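## Task

Take plates C16 and G51 out of plate hotel H1 and drop them into the WASTE bin. The bin has to be standing upright at the end. Every other plate must be back in the slot it began in, and it must stay there without the robot holding it. Finish with the gripper open and moved away.

## Robot and tools

Robot: a single four-axis SCARA-style arm with one two-finger gripper that always stays level. It cannot tilt; it can only lift, reach and turn about vertical. Its joints, from the base out, are lift (0 to 0.55 m), shoulder (-2 to 2 rad), elbow (-2.8 to 2.8 rad) and wrist yaw (about -12.57 to 12.57 rad). Keep the elbow angle at least 0.4 rad away from 0, or the arm may fold and fault. The commanded point, end_effector_position, sits midway between the two rubber pads, 2 to 3 cm behind the fingertips.

Frames: the scene frame has its origin on the table top under the arm base, +z up, and +y to the left when facing along +x. The gripper frame has the fingers pointing along its +x, and they open and close along its y. rz turns the gripper about its z, from +x toward +y.

Scene: H1 is a plate hotel with 6 slots numbered from the bottom (slot 1 lowest). Each plate shows its ID on a label on its front. A plate counts as home when it rests flat on its shelf's two prongs, short edge facing front, behind both front pins and between the side pins. Nest RG, in front of H1, is a spot for setting a plate down temporarily. WASTE is a loose bin; you may bring a plate to its rim and release it so it drops in, but nothing can be taken back out. Do not tip the bin or push anything off the table, which ends the scene. Occasionally a held part is tugged or a loose object is nudged by outside forces.

The row format (used by execute_actions and move): five numbers, each from -1 to 1, in the order dx, dy, dz, rz, opening. dx, dy, dz, rz are offsets, not absolute poses, expressed in the gripper's own axes and measured from the gripper pose printed in the most recent result that showed it (before any such result, and for a second call within one reply, they count from where the arm is when that action begins). Scale: 1.0 equals 0.6 m of travel or 180 degrees of turn. Because offsets come from the measured pose, repeating a small offset against something rigid does not press harder, but against something that yields it drives further. All zeros is not a pause; it pulls the arm back to the reference pose. opening is absolute: +1 fully open (0.140 m), -1 closed (pads still 0.066 m apart). Going from open to closed needs at least about 0.6 s.

Tools:
- execute_actions: actions is a list holding at most one item. An empty list just reports state. An action is {rows, steps}: rows holds 1 to 15 rows, steps is 1 to 15 (default 15), each step 1/30 s; each row runs for one step and the final row repeats to fill the steps. Every row counts from the same reference pose, not from the row before it. A wait is {steps: n} with n up to 300, counted from the previous result. Optional pictures (true/false) controls whether camera images come back. A rejected call sends nothing.
- move: target is one row as above; speed is the path's top speed in m/s, 0.002 to 0.5 (default 0.25), and turning is capped at twice that in rad/s. The path is straight, lasts 0.5 to 10 s (longer ones stop early), does not avoid obstacles, and the gripper may lag, stray or overshoot speed, mostly with the arm near straight. The opening is applied when the move starts. Faster contact hits harder; a target further beyond the contact presses harder.
- wait: seconds, 0 to 10; the robot gets no new command.
- zoom_image: camera (cam_head_left, cam_head_right, cam_high, cam_low, cam_wrist) and region [x0, y0, x1, y1] in pixels from the top-left, at most 504 by 504. All images are 896x504.


Motion limits: each step, the commanded pose is clipped to within 70 mm and 16 degrees of the measured pose. After an action ends, the arm only continues to the last clipped pose, so check the printed pose and send the remainder. Joints slow and stop together; a reversing command halts them together.

Result lines: the state line gives end_effector_position (m) and end_effector_quat_wxyz in the scene frame (less accurate at long reach). grip_measured is the finger opening on the command scale; to hold something, command roughly 0.04 below it (less for a gentler grip). Readings can be off by about 1 mm for a whole scene. Joint positions lists lift, shoulder, elbow, wrist yaw and pad gap in metres. 'pose unreachable' means a clearance check altered or blocked the command; HELD marks steps where that happened. 'Hand target' shows the pose the controller is heading to. A move adds a 'move:' line: done (at rest near target), off_target, moving, held (last step blocked) or fault, plus the distance to target; limits=paced means the pose was clipped, limits=held means some steps were blocked and the arm may then speed up sharply.

Things to avoid: torque faults (load limits lift 56.4 N, shoulder 8.46 N m, elbow 4.23 N m, wrist yaw 1.41 N m, held weight included) stop the arm 10 s and drop the rest of the call. Holding loads heats motors: a MOTOR HOT line appears from 85 °C and an OVER-TEMPERATURE FAULT brakes the arm at 100 °C. Fast closes can squeeze hard. Avoid drops, slips, slams, hard hits and strong pushes; any arm stop is penalised. Faster, lower-effort solutions rate higher.

Each tool is called after "Emit:" as name(argument=value, ...), one argument or row to a line, values as JSON.

## Session

Emit:
execute_actions(
  actions=[],
)

Scene clock: 0.00 s of 9600.00 s.
end_effector_position=(+0.4303, +0.0320, +0.1324) grip_measured=+0.97 end_effector_quat_wxyz=(+0.920, +0.000, +0.000, -0.392)
Joint positions: [ 0.127 -0.291 -0.804  0.29   0.139]
Motor temperatures (°C, as the motors report them): [34 25 27 27]
Hand target: +0.430, +0.032, +0.132; +0.920, +0.000, +0.000, -0.392

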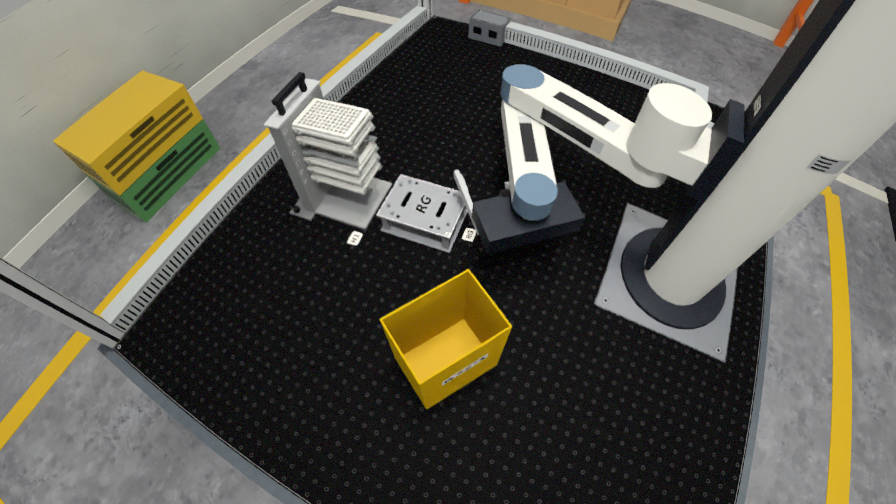

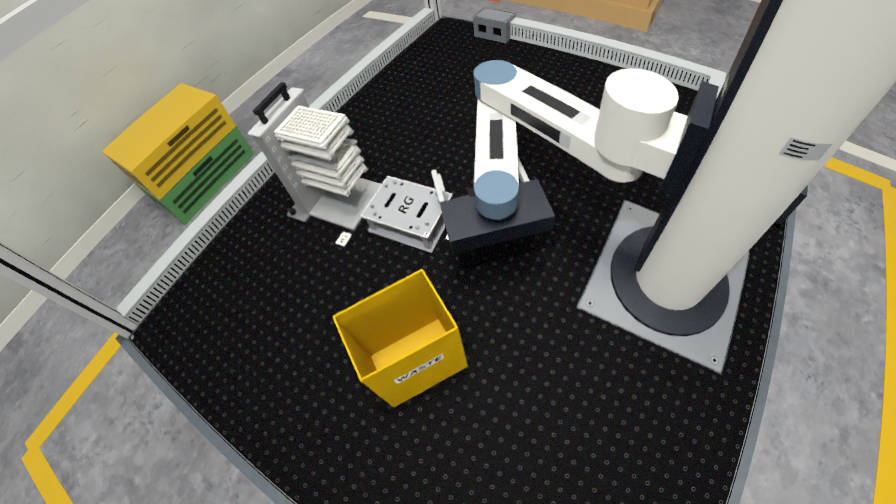

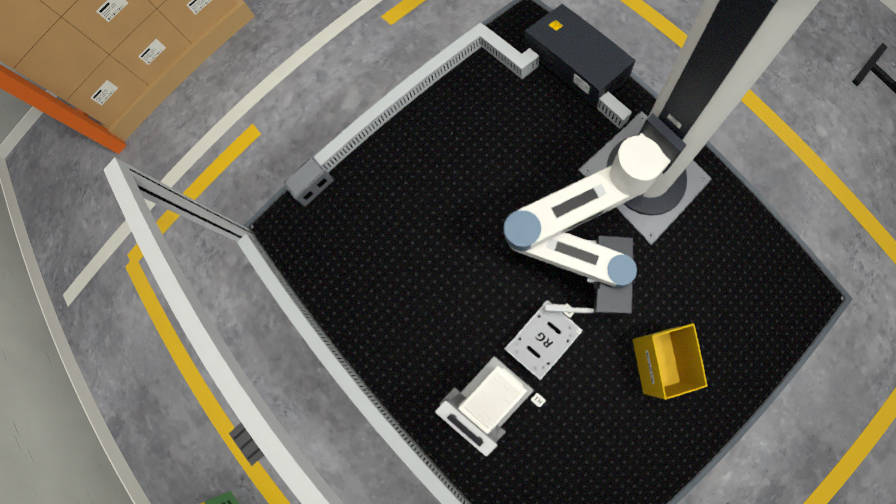

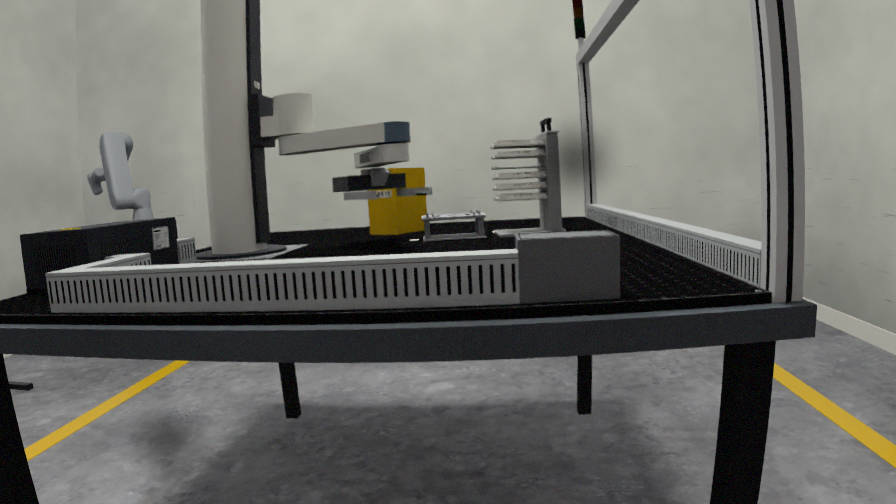

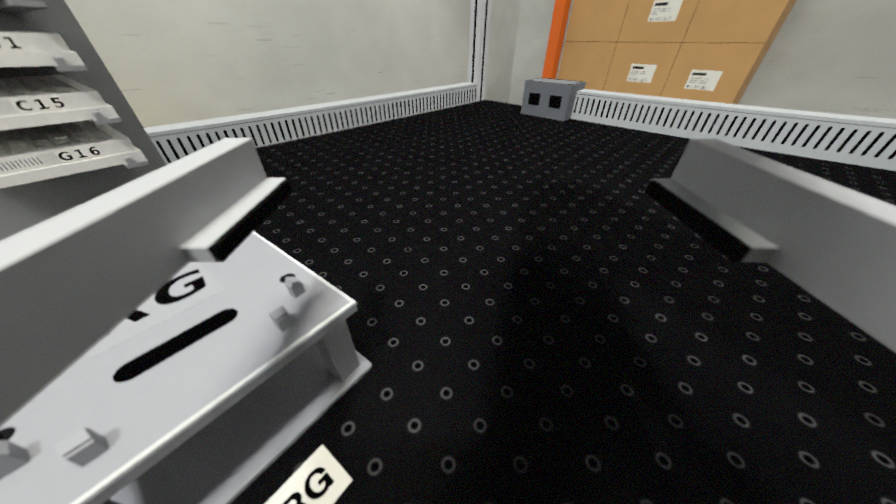

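Emit:
move(
  target=[0.067,0.167,0.18,0.3,0.5],
)

Scene clock: 7.53 s of 9600.00 s.
end_effector_position=(+0.5304, +0.0725, +0.2405) grip_measured=+0.50 end_effector_quat_wxyz=(+0.998, +0.000, +0.000, +0.068)
Joint positions: [ 0.235 -0.729 -0.875  1.74   0.122]
Motor temperatures (°C, as the motors report them): [34 25 27 27]
Hand target: +0.530, +0.073, +0.240; +0.998, +0.000, +0.000, +0.068
Off the commanded pose: 0.000 m, 0 deg.
After step 90, 2.33 s passed at rest.
move: done

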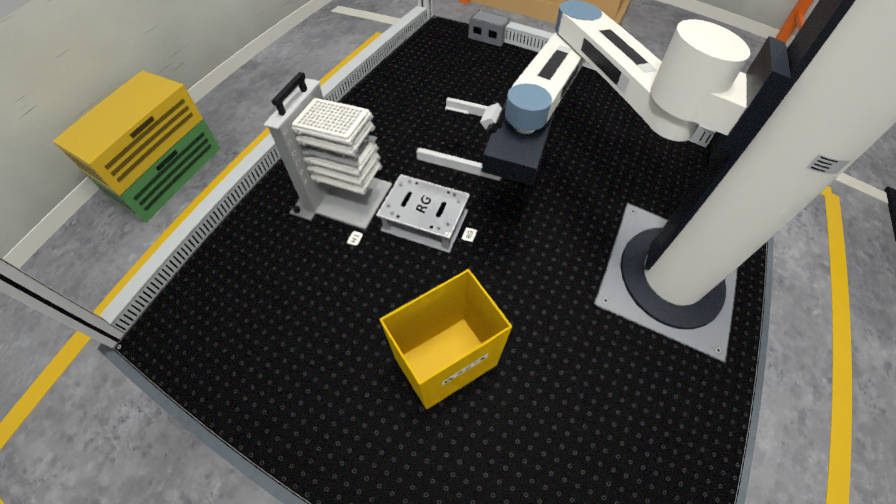

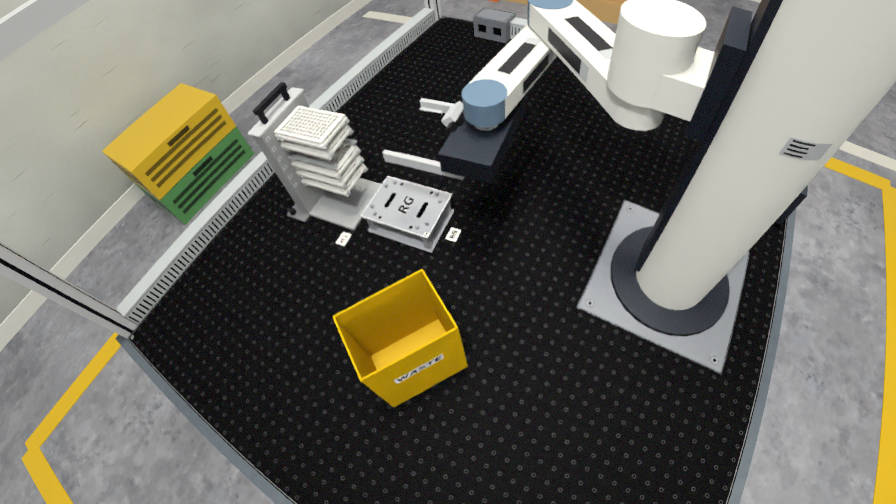

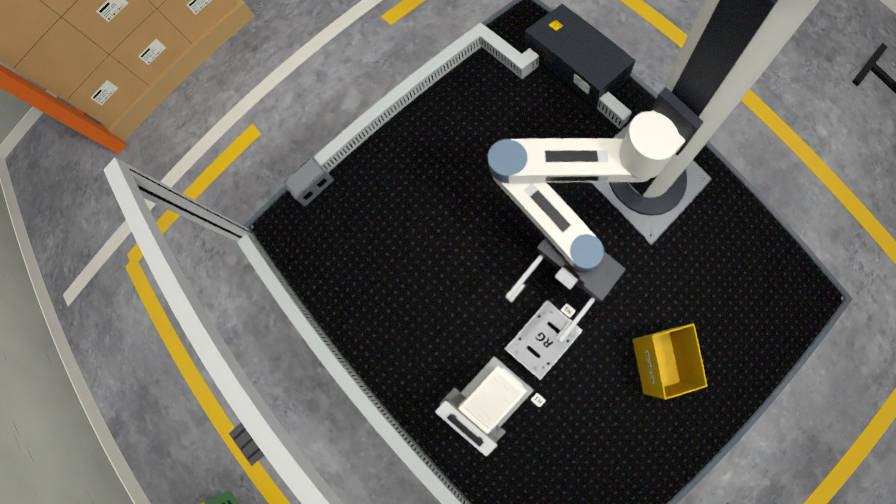

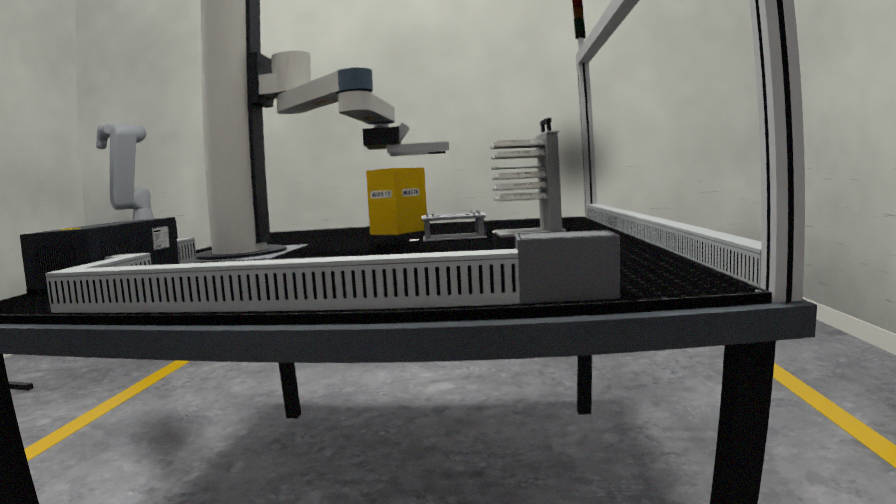

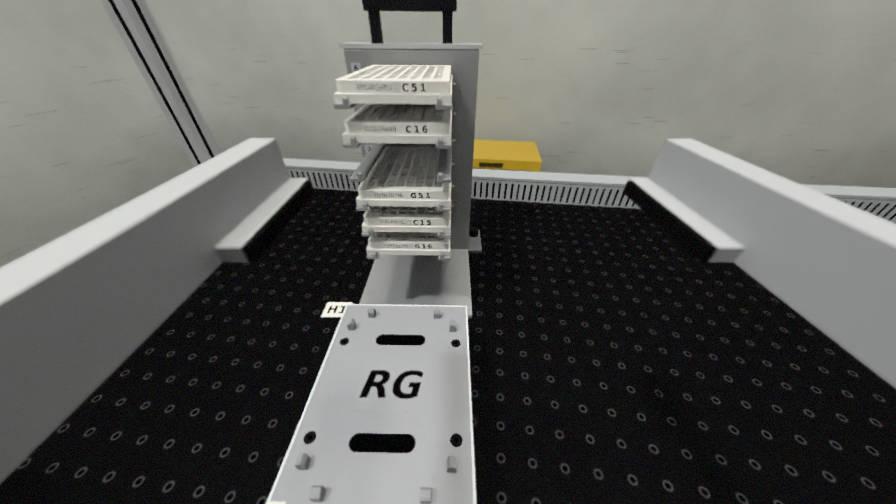

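Emit:
move(
  target=[0.2,0.081,-0.022,-0.003,0.5],
)

Emit:
zoom_image(
  camera="cam_wrist",
  region=[250,0,700,450],
)

Scene clock: 17.40 s of 9600.00 s.
end_effector_position=(+0.6427, +0.1370, +0.2273) grip_measured=+0.50 end_effector_quat_wxyz=(+0.998, +0.000, +0.000, +0.063)
Joint positions: [ 0.222 -0.403 -1.469  1.999  0.122]
Motor temperatures (°C, as the motors report them): [34 25 27 27]
Hand target: +0.643, +0.137, +0.227; +0.998, +0.000, +0.000, +0.064
Off the commanded pose: 0.000 m, 0 deg.
After step 90, 5.93 s passed at rest.
move: done

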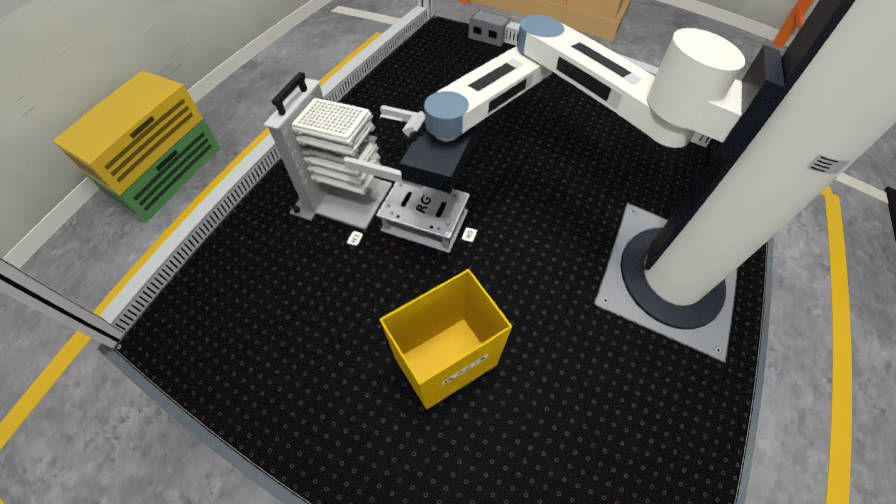

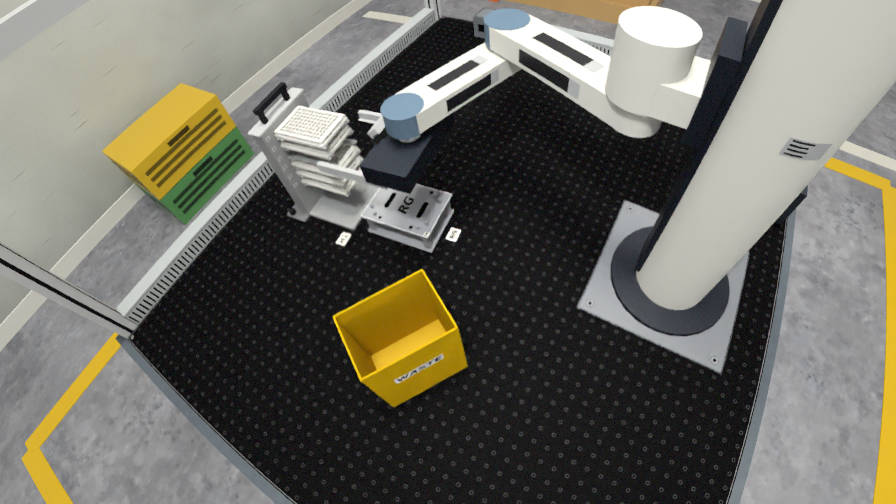

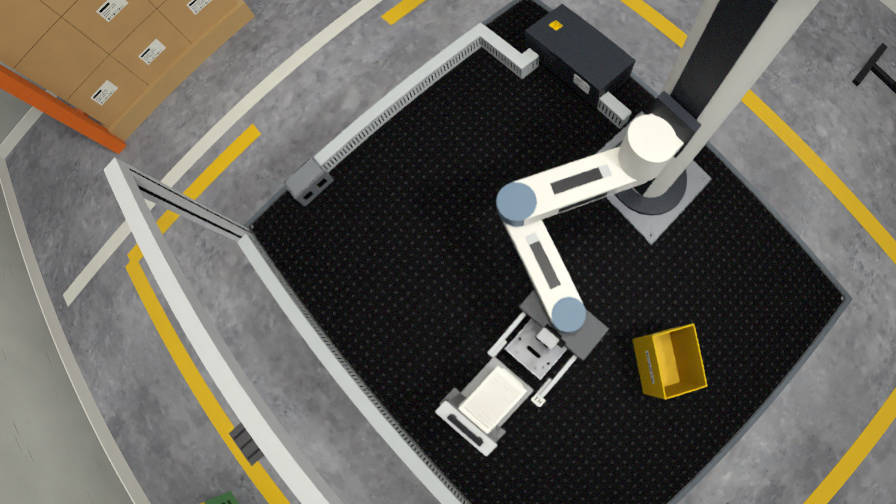

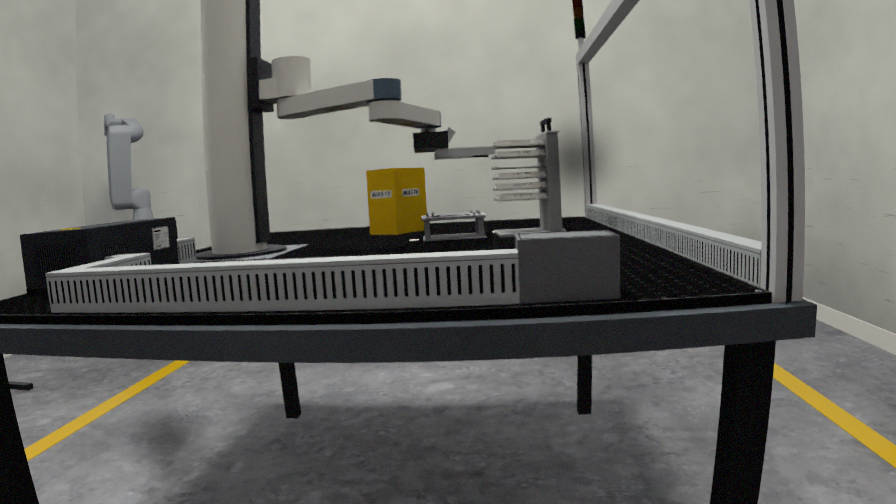

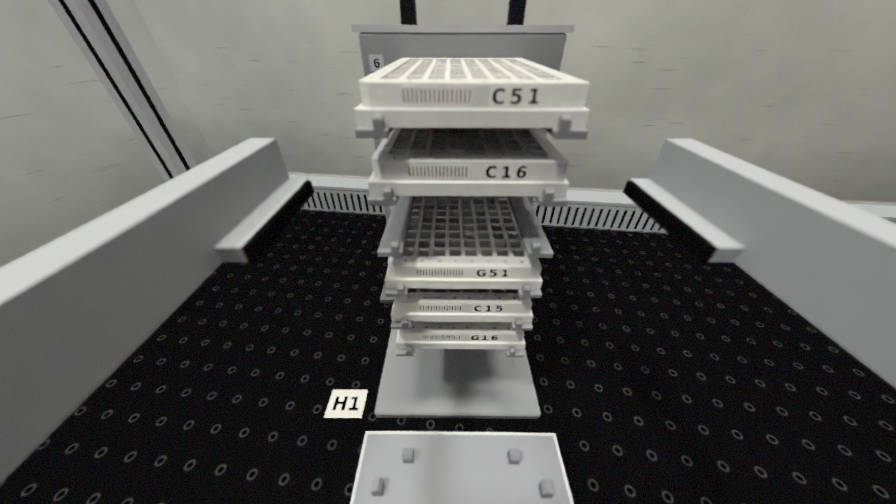

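Region (250, 0, 700, 450) of cam_wrist's 896x504 image, scaled by 1.120, with more detail than that image has.

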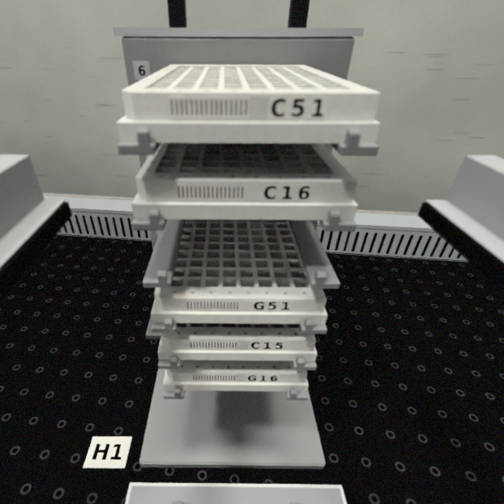

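Emit:
move(
  target=[0.12,0,-0.002,0,0],
  speed=0.1,
)

Scene clock: 22.27 s of 9600.00 s.
end_effector_position=(+0.7142, +0.1460, +0.2261) grip_measured=+0.00 end_effector_quat_wxyz=(+0.998, +0.000, +0.000, +0.063)
Joint positions: [ 0.221 -0.265 -1.879  2.27   0.103]
Motor temperatures (°C, as the motors report them): [34 25 27 27]
Hand target: +0.714, +0.146, +0.226; +0.998, +0.000, +0.000, +0.063
Off the commanded pose: 0.000 m, 0 deg.
After step 90, 0.87 s passed at rest.
move: done

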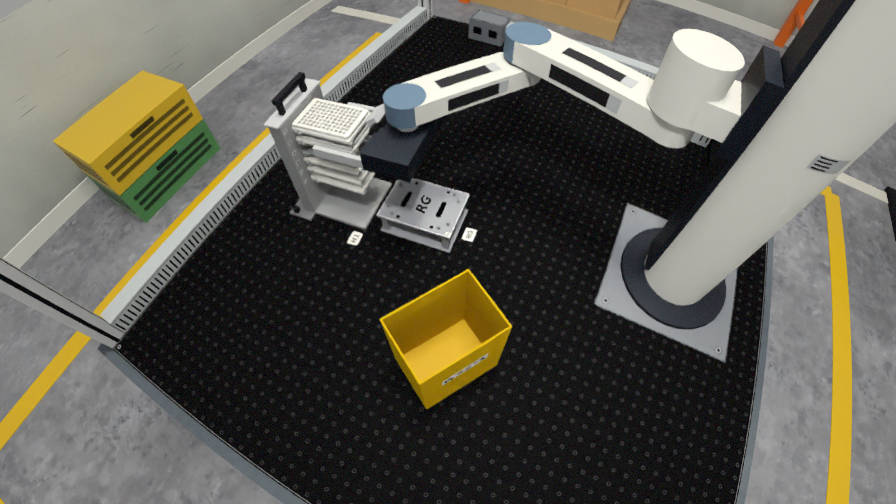

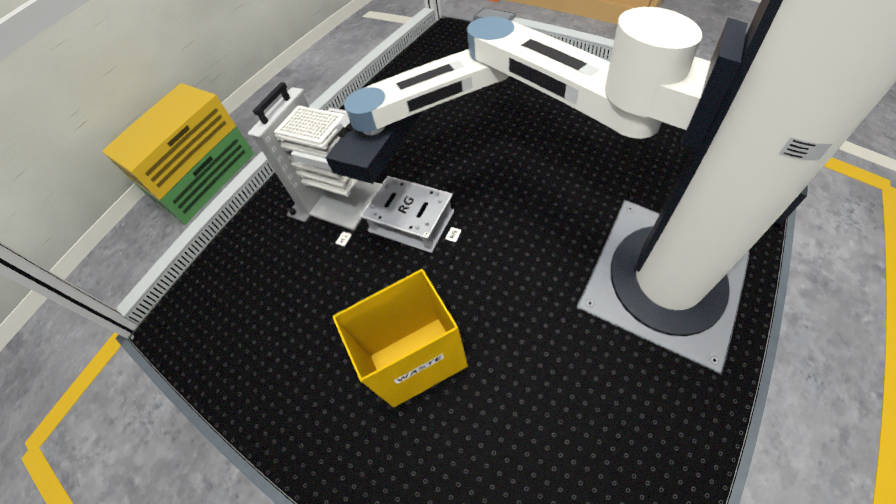

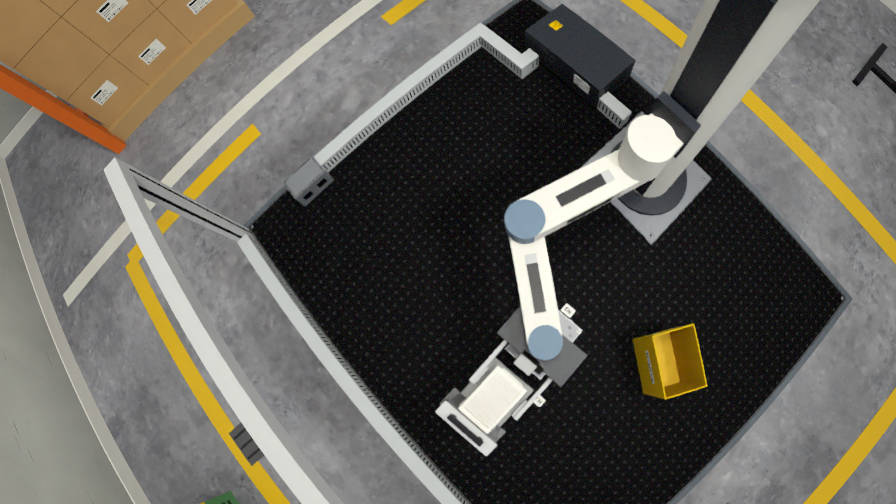

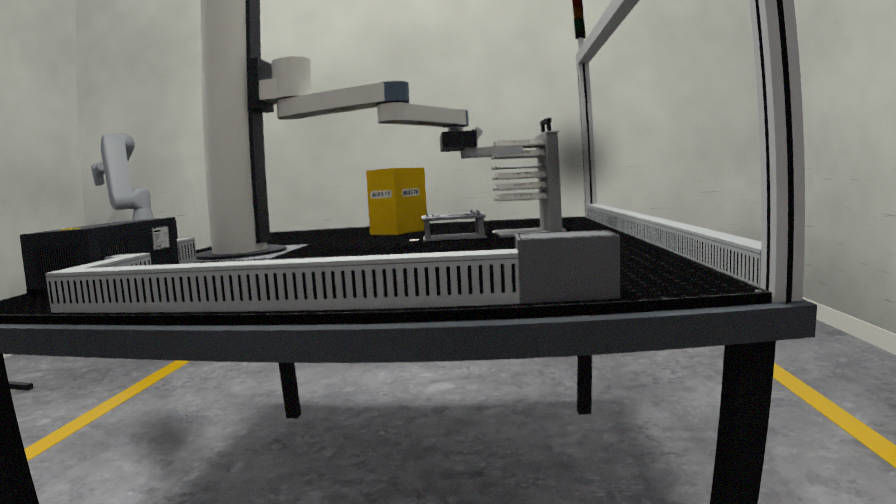

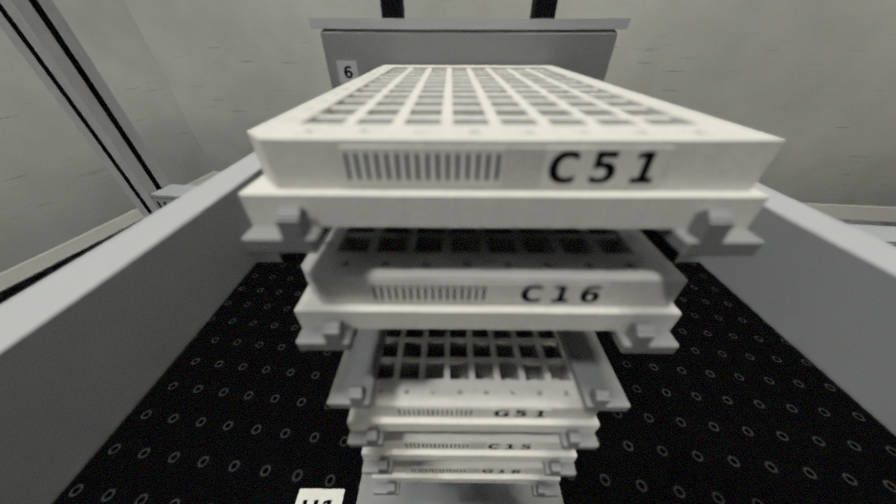

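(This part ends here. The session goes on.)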